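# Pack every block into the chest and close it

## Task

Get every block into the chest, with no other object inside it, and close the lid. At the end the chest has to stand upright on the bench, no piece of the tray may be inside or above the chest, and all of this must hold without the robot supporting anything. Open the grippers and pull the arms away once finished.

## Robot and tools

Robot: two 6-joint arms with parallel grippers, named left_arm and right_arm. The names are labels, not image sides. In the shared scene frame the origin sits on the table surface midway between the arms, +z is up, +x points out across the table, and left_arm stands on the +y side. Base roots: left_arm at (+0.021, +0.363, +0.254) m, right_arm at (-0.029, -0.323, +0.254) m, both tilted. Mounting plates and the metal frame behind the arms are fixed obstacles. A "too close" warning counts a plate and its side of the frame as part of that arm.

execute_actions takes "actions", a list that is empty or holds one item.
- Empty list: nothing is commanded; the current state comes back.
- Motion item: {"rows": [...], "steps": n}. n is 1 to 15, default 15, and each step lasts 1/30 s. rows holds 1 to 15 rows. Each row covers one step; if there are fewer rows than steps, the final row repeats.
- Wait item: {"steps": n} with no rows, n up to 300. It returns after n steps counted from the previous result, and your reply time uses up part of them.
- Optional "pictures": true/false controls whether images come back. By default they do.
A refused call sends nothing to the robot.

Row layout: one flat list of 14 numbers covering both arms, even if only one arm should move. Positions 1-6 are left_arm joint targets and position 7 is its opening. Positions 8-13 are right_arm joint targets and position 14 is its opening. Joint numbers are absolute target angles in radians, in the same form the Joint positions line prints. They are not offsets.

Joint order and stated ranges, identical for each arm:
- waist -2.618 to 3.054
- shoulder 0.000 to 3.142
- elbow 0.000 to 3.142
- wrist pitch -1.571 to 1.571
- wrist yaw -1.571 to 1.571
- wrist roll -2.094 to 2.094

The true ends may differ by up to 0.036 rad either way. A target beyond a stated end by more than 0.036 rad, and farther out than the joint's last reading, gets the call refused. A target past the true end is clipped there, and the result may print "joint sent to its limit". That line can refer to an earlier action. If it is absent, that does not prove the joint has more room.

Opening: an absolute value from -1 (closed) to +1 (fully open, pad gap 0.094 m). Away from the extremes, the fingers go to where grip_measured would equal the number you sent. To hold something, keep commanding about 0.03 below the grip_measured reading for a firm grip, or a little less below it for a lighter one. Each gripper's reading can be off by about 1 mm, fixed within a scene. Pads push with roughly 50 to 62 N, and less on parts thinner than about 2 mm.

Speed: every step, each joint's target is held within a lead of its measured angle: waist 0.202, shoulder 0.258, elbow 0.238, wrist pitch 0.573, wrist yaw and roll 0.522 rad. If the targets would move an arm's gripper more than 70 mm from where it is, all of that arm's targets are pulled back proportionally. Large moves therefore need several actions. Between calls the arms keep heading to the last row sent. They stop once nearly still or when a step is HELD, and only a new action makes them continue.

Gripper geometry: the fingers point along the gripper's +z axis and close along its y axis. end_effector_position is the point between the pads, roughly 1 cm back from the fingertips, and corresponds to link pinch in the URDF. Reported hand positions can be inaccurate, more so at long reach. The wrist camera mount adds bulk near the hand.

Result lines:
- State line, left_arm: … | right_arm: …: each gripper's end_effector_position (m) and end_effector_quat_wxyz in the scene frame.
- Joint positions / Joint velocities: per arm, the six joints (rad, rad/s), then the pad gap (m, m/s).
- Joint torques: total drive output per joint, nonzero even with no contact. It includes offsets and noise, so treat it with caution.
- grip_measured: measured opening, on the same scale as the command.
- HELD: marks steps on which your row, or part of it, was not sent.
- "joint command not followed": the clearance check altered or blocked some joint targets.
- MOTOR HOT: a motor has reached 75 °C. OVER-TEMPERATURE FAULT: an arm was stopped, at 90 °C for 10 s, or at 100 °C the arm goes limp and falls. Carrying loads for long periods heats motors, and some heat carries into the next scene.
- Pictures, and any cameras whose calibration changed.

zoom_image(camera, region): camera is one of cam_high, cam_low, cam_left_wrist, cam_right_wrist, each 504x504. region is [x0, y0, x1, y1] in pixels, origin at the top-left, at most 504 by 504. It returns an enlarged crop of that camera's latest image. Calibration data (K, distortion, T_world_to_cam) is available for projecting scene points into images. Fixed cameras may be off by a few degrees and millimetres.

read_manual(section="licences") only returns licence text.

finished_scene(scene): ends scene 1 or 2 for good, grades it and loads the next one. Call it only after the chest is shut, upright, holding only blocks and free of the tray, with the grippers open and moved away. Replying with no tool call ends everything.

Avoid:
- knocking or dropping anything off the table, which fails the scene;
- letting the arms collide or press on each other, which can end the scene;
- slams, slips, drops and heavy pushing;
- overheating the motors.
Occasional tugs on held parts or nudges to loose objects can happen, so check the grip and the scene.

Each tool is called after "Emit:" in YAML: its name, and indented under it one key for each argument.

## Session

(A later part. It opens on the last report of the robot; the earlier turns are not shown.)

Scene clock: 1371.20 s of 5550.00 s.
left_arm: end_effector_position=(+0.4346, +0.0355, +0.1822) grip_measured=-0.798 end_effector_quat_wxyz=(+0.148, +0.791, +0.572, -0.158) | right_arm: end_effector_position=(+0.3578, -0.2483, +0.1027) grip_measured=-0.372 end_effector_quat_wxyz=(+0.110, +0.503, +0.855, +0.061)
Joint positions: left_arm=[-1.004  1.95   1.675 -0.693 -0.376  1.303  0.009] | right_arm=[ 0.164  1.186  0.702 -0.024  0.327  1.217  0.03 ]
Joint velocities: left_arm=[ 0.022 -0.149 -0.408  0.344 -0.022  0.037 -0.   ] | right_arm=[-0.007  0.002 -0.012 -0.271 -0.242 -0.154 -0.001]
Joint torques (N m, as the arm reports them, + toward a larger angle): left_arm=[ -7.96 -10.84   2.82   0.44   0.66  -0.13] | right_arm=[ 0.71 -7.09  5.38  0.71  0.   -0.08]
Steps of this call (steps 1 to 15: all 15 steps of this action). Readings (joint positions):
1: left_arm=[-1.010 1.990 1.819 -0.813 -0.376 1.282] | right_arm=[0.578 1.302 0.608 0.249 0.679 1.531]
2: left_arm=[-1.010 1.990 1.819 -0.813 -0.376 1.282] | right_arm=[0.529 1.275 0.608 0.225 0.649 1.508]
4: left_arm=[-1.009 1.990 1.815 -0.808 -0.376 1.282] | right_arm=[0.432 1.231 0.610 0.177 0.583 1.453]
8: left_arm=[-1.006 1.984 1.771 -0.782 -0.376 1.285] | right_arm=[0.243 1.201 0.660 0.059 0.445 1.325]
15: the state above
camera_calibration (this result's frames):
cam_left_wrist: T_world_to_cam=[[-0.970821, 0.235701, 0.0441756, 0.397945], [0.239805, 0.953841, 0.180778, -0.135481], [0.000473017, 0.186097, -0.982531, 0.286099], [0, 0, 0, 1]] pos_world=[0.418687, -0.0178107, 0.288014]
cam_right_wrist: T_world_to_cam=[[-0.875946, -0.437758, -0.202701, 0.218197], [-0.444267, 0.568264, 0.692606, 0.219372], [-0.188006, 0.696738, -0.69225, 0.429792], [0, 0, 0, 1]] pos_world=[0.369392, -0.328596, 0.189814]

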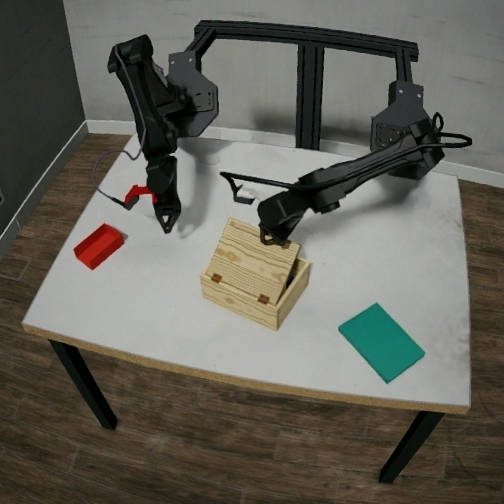

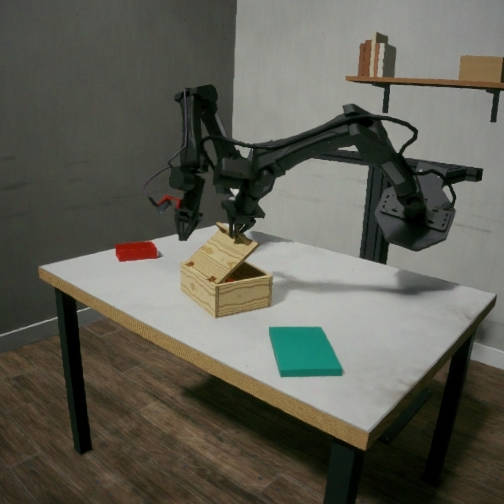

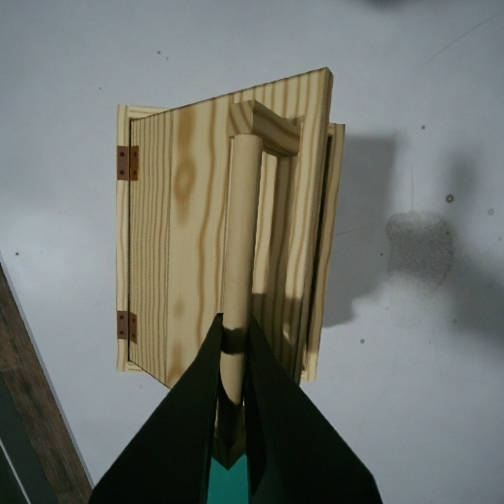

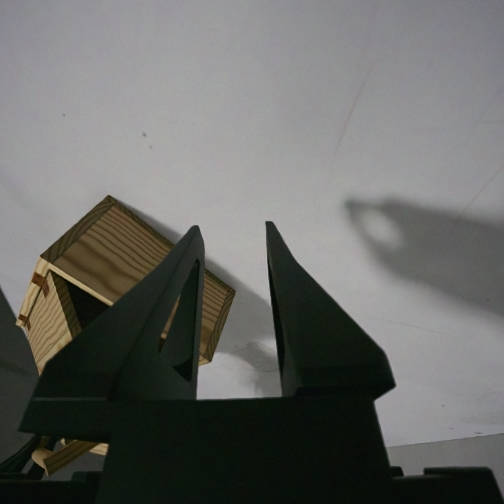

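Emit:
execute_actions:
  actions:
    - {"rows":[[-0.997,1.93,1.604,-0.655,-0.342,1.303,-0.815,0.16,1.17,0.72,-0.07,0.29,1.18,-0.37],[-0.994,1.927,1.591,-0.644,-0.341,1.306,-0.815,0.16,1.17,0.72,-0.07,0.29,1.18,-0.37],[-0.991,1.925,1.578,-0.633,-0.34,1.309,-0.815,0.16,1.17,0.72,-0.07,0.29,1.18,-0.37],[-0.988,1.923,1.565,-0.622,-0.339,1.312,-0.815,0.16,1.17,0.72,-0.07,0.29,1.18,-0.37],[-0.985,1.921,1.552,-0.611,-0.338,1.315,-0.815,0.16,1.17,0.72,-0.07,0.29,1.18,-0.37],[-0.982,1.919,1.539,-0.6,-0.337,1.318,-0.815,0.16,1.17,0.72,-0.07,0.29,1.18,-0.37],[-0.979,1.917,1.526,-0.589,-0.336,1.321,-0.815,0.16,1.17,0.72,-0.07,0.29,1.18,-0.37],[-0.976,1.916,1.513,-0.578,-0.335,1.324,-0.815,0.16,1.17,0.72,-0.07,0.29,1.18,-0.37],[-0.973,1.915,1.5,-0.567,-0.334,1.327,-0.815,0.16,1.17,0.72,-0.07,0.29,1.18,-0.37],[-0.97,1.914,1.487,-0.555,-0.333,1.33,-0.815,0.16,1.17,0.72,-0.07,0.29,1.18,-0.37],[-0.967,1.913,1.474,-0.543,-0.332,1.332,-0.815,0.16,1.17,0.72,-0.07,0.29,1.18,-0.37],[-0.964,1.912,1.462,-0.531,-0.331,1.334,-0.815,0.16,1.17,0.72,-0.07,0.29,1.18,-0.37],[-0.961,1.912,1.45,-0.519,-0.33,1.336,-0.815,0.16,1.17,0.72,-0.07,0.29,1.18,-0.37],[-0.958,1.912,1.438,-0.507,-0.329,1.338,-0.815,0.16,1.17,0.72,-0.07,0.29,1.18,-0.37],[-0.955,1.912,1.427,-0.495,-0.328,1.34,-0.815,0.16,1.17,0.72,-0.07,0.29,1.18,-0.37]]}
  pictures: false

Emit:
execute_actions:
  actions:
    - {"rows":[[-0.951,1.913,1.418,-0.484,-0.326,1.343,-0.815,0.16,1.17,0.72,-0.07,0.29,1.18,-0.37],[-0.947,1.914,1.409,-0.473,-0.324,1.347,-0.815,0.16,1.17,0.72,-0.07,0.29,1.18,-0.37],[-0.943,1.916,1.401,-0.463,-0.322,1.35,-0.815,0.16,1.17,0.72,-0.07,0.29,1.18,-0.37],[-0.939,1.918,1.393,-0.453,-0.32,1.353,-0.815,0.16,1.17,0.72,-0.07,0.29,1.18,-0.37],[-0.935,1.921,1.386,-0.443,-0.318,1.357,-0.815,0.16,1.17,0.72,-0.07,0.29,1.18,-0.37],[-0.931,1.924,1.379,-0.433,-0.316,1.36,-0.815,0.16,1.17,0.72,-0.07,0.29,1.18,-0.37],[-0.927,1.927,1.372,-0.423,-0.314,1.363,-0.815,0.16,1.17,0.72,-0.07,0.29,1.18,-0.37],[-0.923,1.93,1.366,-0.413,-0.312,1.367,-0.815,0.16,1.17,0.72,-0.07,0.29,1.18,-0.37],[-0.919,1.934,1.36,-0.403,-0.31,1.37,-0.815,0.16,1.17,0.72,-0.07,0.29,1.18,-0.37],[-0.915,1.938,1.355,-0.393,-0.308,1.373,-0.815,0.16,1.17,0.72,-0.07,0.29,1.18,-0.37],[-0.911,1.942,1.35,-0.384,-0.306,1.377,-0.815,0.16,1.17,0.72,-0.07,0.29,1.18,-0.37],[-0.907,1.946,1.346,-0.375,-0.304,1.38,-0.815,0.16,1.17,0.72,-0.07,0.29,1.18,-0.37],[-0.903,1.95,1.342,-0.366,-0.302,1.383,-0.815,0.16,1.17,0.72,-0.07,0.29,1.18,-0.37],[-0.899,1.954,1.338,-0.357,-0.3,1.387,-0.815,0.16,1.17,0.72,-0.07,0.29,1.18,-0.37],[-0.895,1.958,1.335,-0.348,-0.298,1.39,-0.815,0.16,1.17,0.72,-0.07,0.29,1.18,-0.37]]}
  pictures: false

Emit:
execute_actions:
  actions:
    - {"steps":8}

Emit:
zoom_image:
  camera: "cam_low"
  region: [160, 200, 310, 330]

Scene clock: 1398.37 s of 5550.00 s.
left_arm: end_effector_position=(+0.4045, +0.0456, +0.1439) grip_measured=-0.799 end_effector_quat_wxyz=(+0.139, +0.792, +0.572, -0.161) | right_arm: end_effector_position=(+0.3493, -0.2431, +0.1007) grip_measured=-0.372 end_effector_quat_wxyz=(+0.088, +0.486, +0.868, +0.063)
Joint positions: left_arm=[-0.959  1.929  1.477 -0.521 -0.354  1.332  0.009] | right_arm=[ 0.164  1.186  0.702 -0.057  0.291  1.189  0.03 ]
Joint velocities: left_arm=[ 0.081  0.002 -0.33   0.33   0.022  0.11  -0.002] | right_arm=[ 0.007  0.017  0.007  0.007  0.051 -0.066 -0.001]
Joint torques (N m, as the arm reports them, + toward a larger angle): left_arm=[ -7.91 -11.3    2.76   0.27   0.53  -0.04] | right_arm=[ 0.79 -7.09  5.51  0.54 -0.04 -0.06]
Steps of this call (steps 1 to 30: the robot went on to your last target; steps 31 to 100: nothing new was sent; then 23.33 s passed at rest; steps 101 to 115: all 15 steps of this action). Readings (joint positions):
101: left_arm=[-0.999 1.947 1.645 -0.674 -0.374 1.305] | right_arm=[0.164 1.186 0.702 -0.057 0.291 1.189]
102: left_arm=[-0.999 1.944 1.641 -0.670 -0.374 1.305] | right_arm=[0.164 1.186 0.702 -0.057 0.291 1.189]
104: left_arm=[-0.996 1.937 1.620 -0.650 -0.371 1.310] | right_arm=[0.164 1.186 0.702 -0.057 0.291 1.189]
108: left_arm=[-0.986 1.929 1.568 -0.609 -0.365 1.318] | right_arm=[0.164 1.186 0.702 -0.057 0.291 1.189]
115: the state above

Scene clock: 1398.87 s of 5550.00 s.
left_arm: end_effector_position=(+0.3939, +0.0501, +0.1170) grip_measured=-0.800 end_effector_quat_wxyz=(+0.151, +0.792, +0.570, -0.161) | right_arm: end_effector_position=(+0.3493, -0.2431, +0.1007) grip_measured=-0.372 end_effector_quat_wxyz=(+0.088, +0.485, +0.868, +0.063)
Joint positions: left_arm=[-0.913  1.932  1.369 -0.375 -0.315  1.386  0.009] | right_arm=[ 0.164  1.186  0.702 -0.057  0.291  1.189  0.03 ]
Joint velocities: left_arm=[ 0.095  0.056 -0.12   0.212  0.081  0.139 -0.001] | right_arm=[ 0.007 -0.002 -0.007  0.022 -0.007 -0.037  0.   ]
Joint torques (N m, as the arm reports them, + toward a larger angle): left_arm=[-6.57 -7.65  2.55  0.57  0.37 -0.12] | right_arm=[ 0.82 -6.94  5.46  0.57 -0.04 -0.1 ]
Steps of this call (steps 1 to 15: all 15 steps of this action). Readings (joint positions):
1: left_arm=[-0.956 1.929 1.466 -0.509 -0.353 1.335] | right_arm=[0.164 1.186 0.702 -0.057 0.291 1.189]
2: left_arm=[-0.953 1.929 1.456 -0.496 -0.352 1.338] | right_arm=[0.164 1.186 0.702 -0.057 0.291 1.189]
4: left_arm=[-0.947 1.929 1.438 -0.473 -0.347 1.345] | right_arm=[0.164 1.186 0.702 -0.057 0.291 1.189]
8: left_arm=[-0.935 1.929 1.407 -0.431 -0.336 1.360] | right_arm=[0.164 1.186 0.702 -0.057 0.291 1.189]
15: the state above

Scene clock: 1399.13 s of 5550.00 s.
left_arm: end_effector_position=(+0.3913, +0.0511, +0.1080) grip_measured=-0.800 end_effector_quat_wxyz=(+0.149, +0.792, +0.570, -0.161) | right_arm: end_effector_position=(+0.3493, -0.2431, +0.1007) grip_measured=-0.372 end_effector_quat_wxyz=(+0.088, +0.485, +0.868, +0.063)
Joint positions: left_arm=[-0.9    1.947  1.359 -0.352 -0.31   1.395  0.009] | right_arm=[ 0.164  1.186  0.702 -0.057  0.291  1.189  0.03 ]
Joint velocities: left_arm=[-0.012 -0.012 -0.002  0.081  0.022 -0.022 -0.   ] | right_arm=[-0.002 -0.007 -0.017  0.022 -0.051 -0.037  0.   ]
Joint torques (N m, as the arm reports them, + toward a larger angle): left_arm=[-7.17 -8.64  2.7   0.61  0.43 -0.03] | right_arm=[ 0.81 -7.02  5.55  0.55 -0.03 -0.08]
Steps of this call (steps 1 to 8: the robot went on to your last target). Readings (joint positions):
1: left_arm=[-0.910 1.936 1.366 -0.369 -0.313 1.388] | right_arm=[0.164 1.186 0.702 -0.057 0.291 1.189]
2: left_arm=[-0.907 1.939 1.363 -0.363 -0.312 1.390] | right_arm=[0.164 1.186 0.702 -0.057 0.291 1.189]
4: left_arm=[-0.902 1.945 1.361 -0.356 -0.311 1.393] | right_arm=[0.164 1.186 0.702 -0.057 0.291 1.189]
8: the state above
camera_calibration (this result's frames):
cam_left_wrist: T_world_to_cam=[[-0.969641, 0.240231, 0.0456624, 0.354676], [0.244529, 0.95363, 0.175485, -0.127812], [-0.00138813, 0.181323, -0.983423, 0.211348], [0, 0, 0, 1]] pos_world=[0.375456, -0.00164087, 0.214078]
cam_right_wrist: T_world_to_cam=[[-0.862384, -0.47287, -0.180797, 0.197057], [-0.443414, 0.533201, 0.720472, 0.202362], [-0.244288, 0.701492, -0.669502, 0.441712], [0, 0, 0, 1]] pos_world=[0.367574, -0.324574, 0.185558]

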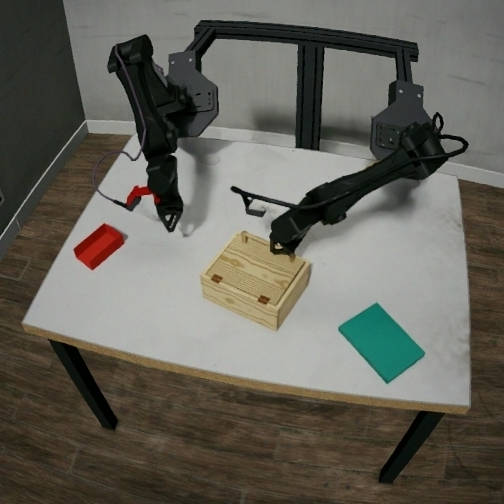

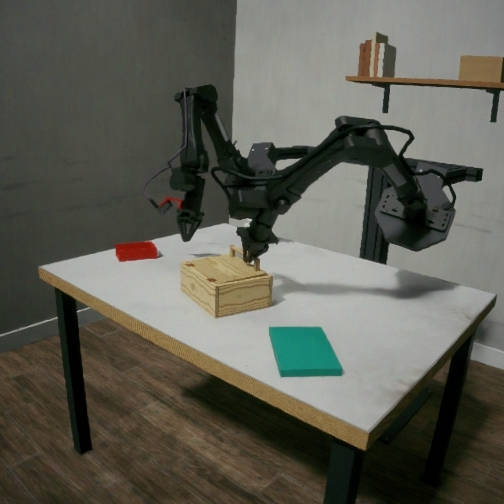

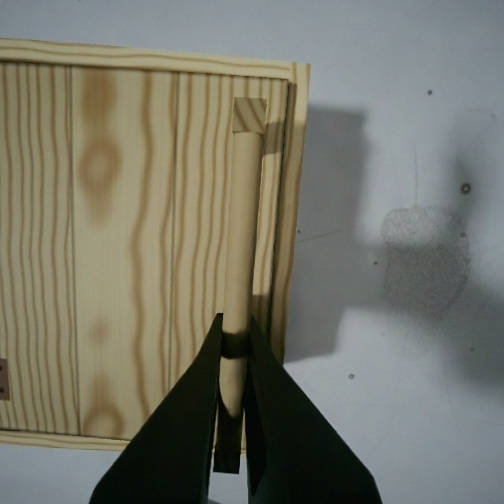

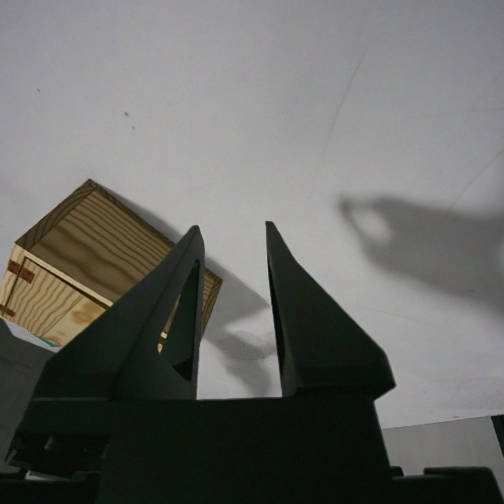

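Region (160, 200, 310, 330) of cam_low's 504x504 image, scaled by 3.360, with more detail than that image has; it fills the top 437 rows of this view, and the rest is white.

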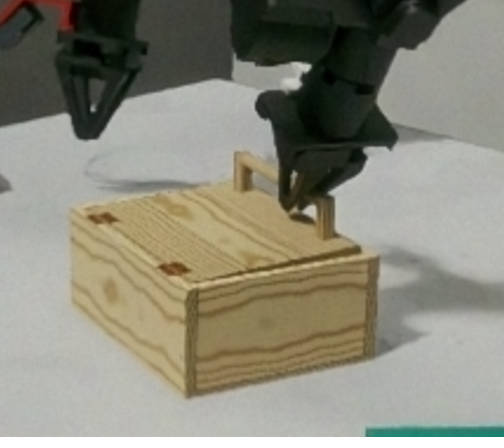

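A few more mm down, then release and rise.

Emit:
execute_actions:
  actions:
    - {"rows":[[-0.892,1.961,1.334,-0.343,-0.297,1.395,-0.815,0.16,1.17,0.72,-0.07,0.29,1.18,-0.37],[-0.889,1.964,1.333,-0.338,-0.296,1.398,-0.815,0.16,1.17,0.72,-0.07,0.29,1.18,-0.37],[-0.886,1.968,1.331,-0.333,-0.295,1.4,-0.815,0.16,1.17,0.72,-0.07,0.29,1.18,-0.37],[-0.883,1.972,1.33,-0.328,-0.294,1.4,-0.815,0.16,1.17,0.72,-0.07,0.29,1.18,-0.37],[-0.88,1.975,1.329,-0.324,-0.293,1.4,-0.815,0.16,1.17,0.72,-0.07,0.29,1.18,-0.37],[-0.88,1.975,1.329,-0.324,-0.293,1.4,-0.815,0.16,1.17,0.72,-0.07,0.29,1.18,-0.37],[-0.88,1.975,1.329,-0.324,-0.293,1.4,-0.815,0.16,1.17,0.72,-0.07,0.29,1.18,-0.37],[-0.88,1.975,1.329,-0.324,-0.293,1.4,-0.815,0.16,1.17,0.72,-0.07,0.29,1.18,-0.37],[-0.88,1.975,1.329,-0.324,-0.293,1.4,-0.815,0.16,1.17,0.72,-0.07,0.29,1.18,-0.37],[-0.88,1.975,1.329,-0.324,-0.293,1.4,-0.815,0.16,1.17,0.72,-0.07,0.29,1.18,-0.37],[-0.885,1.965,1.345,-0.324,-0.3,1.4,-0.7,0.16,1.17,0.72,-0.07,0.29,1.18,-0.37],[-0.885,1.965,1.345,-0.324,-0.3,1.4,-0.55,0.16,1.17,0.72,-0.07,0.29,1.18,-0.37],[-0.885,1.965,1.345,-0.324,-0.3,1.4,-0.4,0.16,1.17,0.72,-0.07,0.29,1.18,-0.37],[-0.885,1.965,1.345,-0.324,-0.3,1.4,-0.3,0.16,1.17,0.72,-0.07,0.29,1.18,-0.37]]}
  pictures: false

Emit:
execute_actions:
  actions:
    - {"rows":[[-0.895,1.95,1.345,-0.335,-0.3,1.395,-0.3,0.16,1.17,0.72,-0.07,0.29,1.18,-0.37],[-0.905,1.93,1.34,-0.35,-0.3,1.39,-0.3,0.16,1.17,0.72,-0.07,0.29,1.18,-0.37],[-0.915,1.91,1.335,-0.365,-0.3,1.385,-0.3,0.16,1.17,0.72,-0.07,0.29,1.18,-0.37],[-0.923,1.89,1.33,-0.378,-0.3,1.375,-0.3,0.16,1.17,0.72,-0.07,0.29,1.18,-0.37],[-0.93,1.87,1.322,-0.39,-0.3,1.365,-0.3,0.16,1.17,0.72,-0.07,0.29,1.18,-0.37],[-0.937,1.85,1.314,-0.4,-0.3,1.355,-0.3,0.16,1.17,0.72,-0.07,0.29,1.18,-0.37],[-0.944,1.825,1.305,-0.41,-0.3,1.345,-0.3,0.16,1.17,0.72,-0.07,0.29,1.18,-0.37],[-0.95,1.8,1.295,-0.42,-0.3,1.335,-0.3,0.16,1.17,0.72,-0.07,0.29,1.18,-0.37],[-0.955,1.775,1.28,-0.43,-0.3,1.325,-0.3,0.16,1.17,0.72,-0.07,0.29,1.18,-0.37],[-0.96,1.745,1.265,-0.44,-0.3,1.32,-0.3,0.16,1.17,0.72,-0.07,0.29,1.18,-0.37],[-0.96,1.71,1.24,-0.45,-0.3,1.32,-0.3,0.16,1.17,0.72,-0.07,0.29,1.18,-0.37],[-0.96,1.67,1.21,-0.46,-0.3,1.32,-0.3,0.16,1.17,0.72,-0.07,0.29,1.18,-0.37],[-0.96,1.63,1.18,-0.47,-0.3,1.32,-0.3,0.16,1.17,0.72,-0.07,0.29,1.18,-0.37],[-0.96,1.59,1.15,-0.48,-0.3,1.32,-0.3,0.16,1.17,0.72,-0.07,0.29,1.18,-0.37],[-0.96,1.55,1.12,-0.49,-0.3,1.32,-0.3,0.16,1.17,0.72,-0.07,0.29,1.18,-0.37]]}
  pictures: false

Emit:
execute_actions:
  actions:
    - {"rows":[[-0.95,1.5,1.09,-0.5,-0.3,1.32,-0.3,0.16,1.17,0.72,-0.07,0.29,1.18,-0.37],[-0.93,1.45,1.06,-0.5,-0.3,1.32,-0.3,0.16,1.17,0.72,-0.07,0.29,1.18,-0.37],[-0.91,1.4,1.03,-0.5,-0.3,1.32,-0.3,0.16,1.17,0.72,-0.07,0.29,1.18,-0.37],[-0.88,1.35,1.0,-0.5,-0.3,1.32,-0.3,0.16,1.17,0.72,-0.07,0.29,1.18,-0.37],[-0.85,1.3,0.97,-0.5,-0.3,1.32,-0.3,0.16,1.17,0.72,-0.07,0.29,1.18,-0.37],[-0.82,1.25,0.94,-0.5,-0.3,1.32,-0.3,0.16,1.17,0.72,-0.07,0.29,1.18,-0.37],[-0.79,1.2,0.91,-0.5,-0.3,1.32,-0.3,0.16,1.17,0.72,-0.07,0.29,1.18,-0.37],[-0.76,1.15,0.88,-0.5,-0.3,1.32,-0.3,0.16,1.17,0.72,-0.07,0.29,1.18,-0.37],[-0.73,1.11,0.86,-0.5,-0.3,1.32,-0.3,0.16,1.17,0.72,-0.07,0.29,1.18,-0.37],[-0.71,1.08,0.85,-0.5,-0.3,1.32,-0.3,0.16,1.17,0.72,-0.07,0.29,1.18,-0.37]]}

Emit:
zoom_image:
  camera: "cam_low"
  region: [160, 200, 310, 330]

Scene clock: 1433.23 s of 5550.00 s.
left_arm: end_effector_position=(+0.3923, +0.0540, +0.0989) grip_measured=-0.314 end_effector_quat_wxyz=(+0.145, +0.791, +0.573, -0.161) | right_arm: end_effector_position=(+0.3493, -0.2431, +0.1007) grip_measured=-0.372 end_effector_quat_wxyz=(+0.088, +0.485, +0.868, +0.063)
Joint positions: left_arm=[-0.881  1.96   1.359 -0.337 -0.303  1.402  0.032] | right_arm=[ 0.164  1.186  0.702 -0.057  0.291  1.189  0.03 ]
Joint velocities: left_arm=[ 0.061  0.012 -0.017 -0.037  0.007 -0.037  0.024] | right_arm=[ 0.002  0.017  0.007  0.007 -0.022 -0.007 -0.   ]
Joint torques (N m, as the arm reports them, + toward a larger angle): left_arm=[-8.26 -9.41  3.55  0.66  0.35 -0.02] | right_arm=[ 0.7  -6.99  5.59  0.58 -0.02 -0.08]
Steps of this call (steps 1 to 30: the robot went on to your last target; steps 31 to 100: nothing new was sent; then 30.27 s passed at rest; steps 101 to 115: all 15 steps of this action). Readings (joint positions):
101: left_arm=[-0.900 1.947 1.359 -0.351 -0.310 1.395] | right_arm=[0.164 1.186 0.702 -0.057 0.291 1.189]
102: left_arm=[-0.900 1.947 1.359 -0.351 -0.310 1.396] | right_arm=[0.164 1.186 0.702 -0.057 0.291 1.189]
104: left_arm=[-0.898 1.948 1.359 -0.350 -0.307 1.398] | right_arm=[0.164 1.186 0.702 -0.057 0.291 1.189]
108: left_arm=[-0.889 1.959 1.359 -0.342 -0.303 1.402] | right_arm=[0.164 1.186 0.702 -0.057 0.291 1.189]
115: the state above

Scene clock: 1433.73 s of 5550.00 s.
left_arm: end_effector_position=(+0.3990, +0.0954, +0.1811) grip_measured=-0.302 end_effector_quat_wxyz=(+0.187, +0.767, +0.593, -0.161) | right_arm: end_effector_position=(+0.3493, -0.2431, +0.1007) grip_measured=-0.372 end_effector_quat_wxyz=(+0.088, +0.485, +0.868, +0.063)
Joint positions: left_arm=[-0.94   1.637  1.197 -0.421 -0.307  1.336  0.033] | right_arm=[ 0.164  1.186  0.702 -0.057  0.291  1.189  0.03 ]
Joint velocities: left_arm=[-0.002 -1.209 -0.823 -0.271 -0.022 -0.095 -0.   ] | right_arm=[ 0.007  0.002 -0.007 -0.095  0.022  0.022  0.001]
Joint torques (N m, as the arm reports them, + toward a larger angle): left_arm=[-7.83 -9.32  3.22  0.38  0.37 -0.06] | right_arm=[ 0.79 -7.01  5.62  0.57 -0.03 -0.1 ]
Steps of this call (steps 1 to 15: all 15 steps of this action). Readings (joint positions):
1: left_arm=[-0.881 1.960 1.359 -0.337 -0.304 1.402] | right_arm=[0.164 1.186 0.702 -0.057 0.291 1.189]
2: left_arm=[-0.881 1.960 1.359 -0.337 -0.305 1.401] | right_arm=[0.164 1.186 0.702 -0.057 0.291 1.189]
4: left_arm=[-0.884 1.952 1.357 -0.343 -0.305 1.396] | right_arm=[0.164 1.186 0.702 -0.057 0.291 1.189]
8: left_arm=[-0.904 1.880 1.325 -0.375 -0.307 1.372] | right_arm=[0.164 1.186 0.702 -0.057 0.291 1.189]
15: the state above

Scene clock: 1434.23 s of 5550.00 s.
left_arm: end_effector_position=(+0.3982, +0.2546, +0.2062) grip_measured=-0.302 end_effector_quat_wxyz=(+0.179, +0.693, +0.693, -0.081) | right_arm: end_effector_position=(+0.3493, -0.2431, +0.1007) grip_measured=-0.372 end_effector_quat_wxyz=(+0.088, +0.485, +0.868, +0.063)
Joint positions: left_arm=[-0.707  1.089  0.878 -0.489 -0.316  1.327  0.033] | right_arm=[ 0.164  1.186  0.702 -0.057  0.291  1.189  0.03 ]
Joint velocities: left_arm=[-0.022 -0.012  0.017 -0.095  0.022 -0.007  0.001] | right_arm=[ 0.002  0.017  0.012 -0.022 -0.022 -0.007 -0.   ]
Joint torques (N m, as the arm reports them, + toward a larger angle): left_arm=[-2.53 -6.62  3.63  0.7   0.44 -0.07] | right_arm=[ 0.68 -7.05  5.5   0.58 -0.06 -0.1 ]
Steps of this call (steps 1 to 15: all 15 steps of this action). Readings (joint positions):
1: left_arm=[-0.940 1.593 1.167 -0.430 -0.307 1.334] | right_arm=[0.164 1.186 0.702 -0.057 0.291 1.189]
2: left_arm=[-0.939 1.548 1.136 -0.439 -0.307 1.332] | right_arm=[0.164 1.186 0.702 -0.057 0.291 1.189]
4: left_arm=[-0.924 1.454 1.072 -0.455 -0.306 1.331] | right_arm=[0.164 1.186 0.702 -0.057 0.291 1.189]
8: left_arm=[-0.811 1.255 0.951 -0.471 -0.306 1.329] | right_arm=[0.164 1.186 0.702 -0.057 0.291 1.189]
15: the state above
camera_calibration (this result's frames):
cam_left_wrist: T_world_to_cam=[[-0.993978, -0.100955, -0.0426193, 0.422761], [-0.108177, 0.96607, 0.234535, -0.215774], [0.0174957, 0.237733, -0.971173, 0.24662], [0, 0, 0, 1]] pos_world=[0.392558, 0.192503, 0.308135]
cam_right_wrist: T_world_to_cam=[[-0.862384, -0.47287, -0.180797, 0.197057], [-0.443414, 0.533201, 0.720472, 0.202362], [-0.244288, 0.701492, -0.669502, 0.441712], [0, 0, 0, 1]] pos_world=[0.367574, -0.324574, 0.185558]

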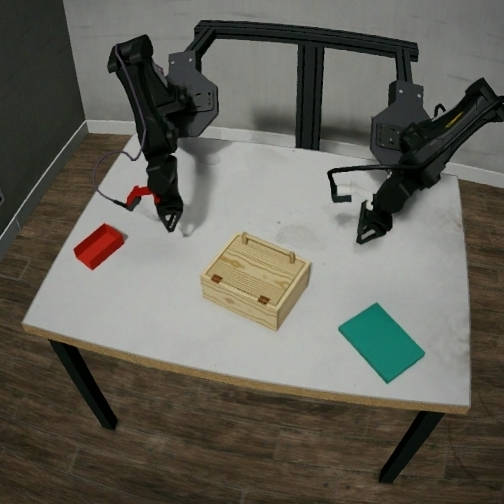

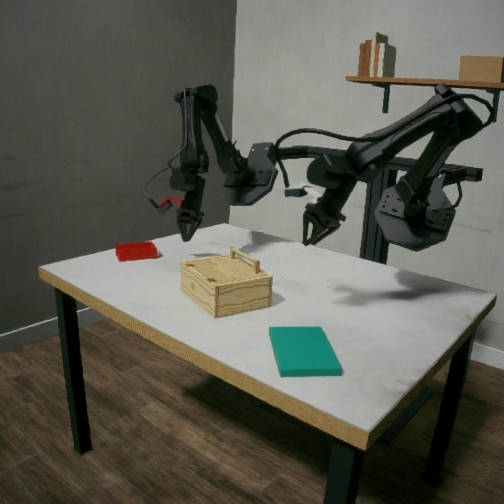

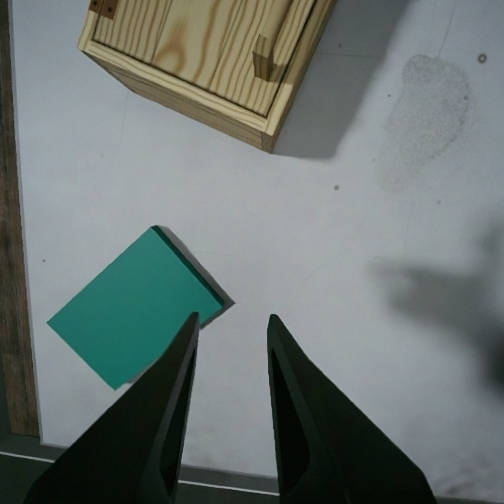

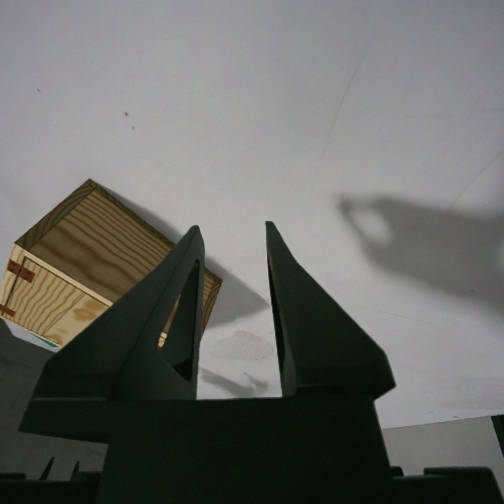

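Region (160, 200, 310, 330) of cam_low's 504x504 image, scaled by 3.360, with more detail than that image has; it fills the top 437 rows of this view, and the rest is white.

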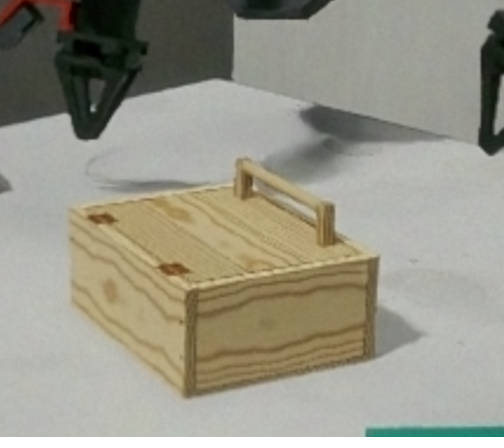

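Emit:
finished_scene:
  scene: 2

The scene is finished: the task was done.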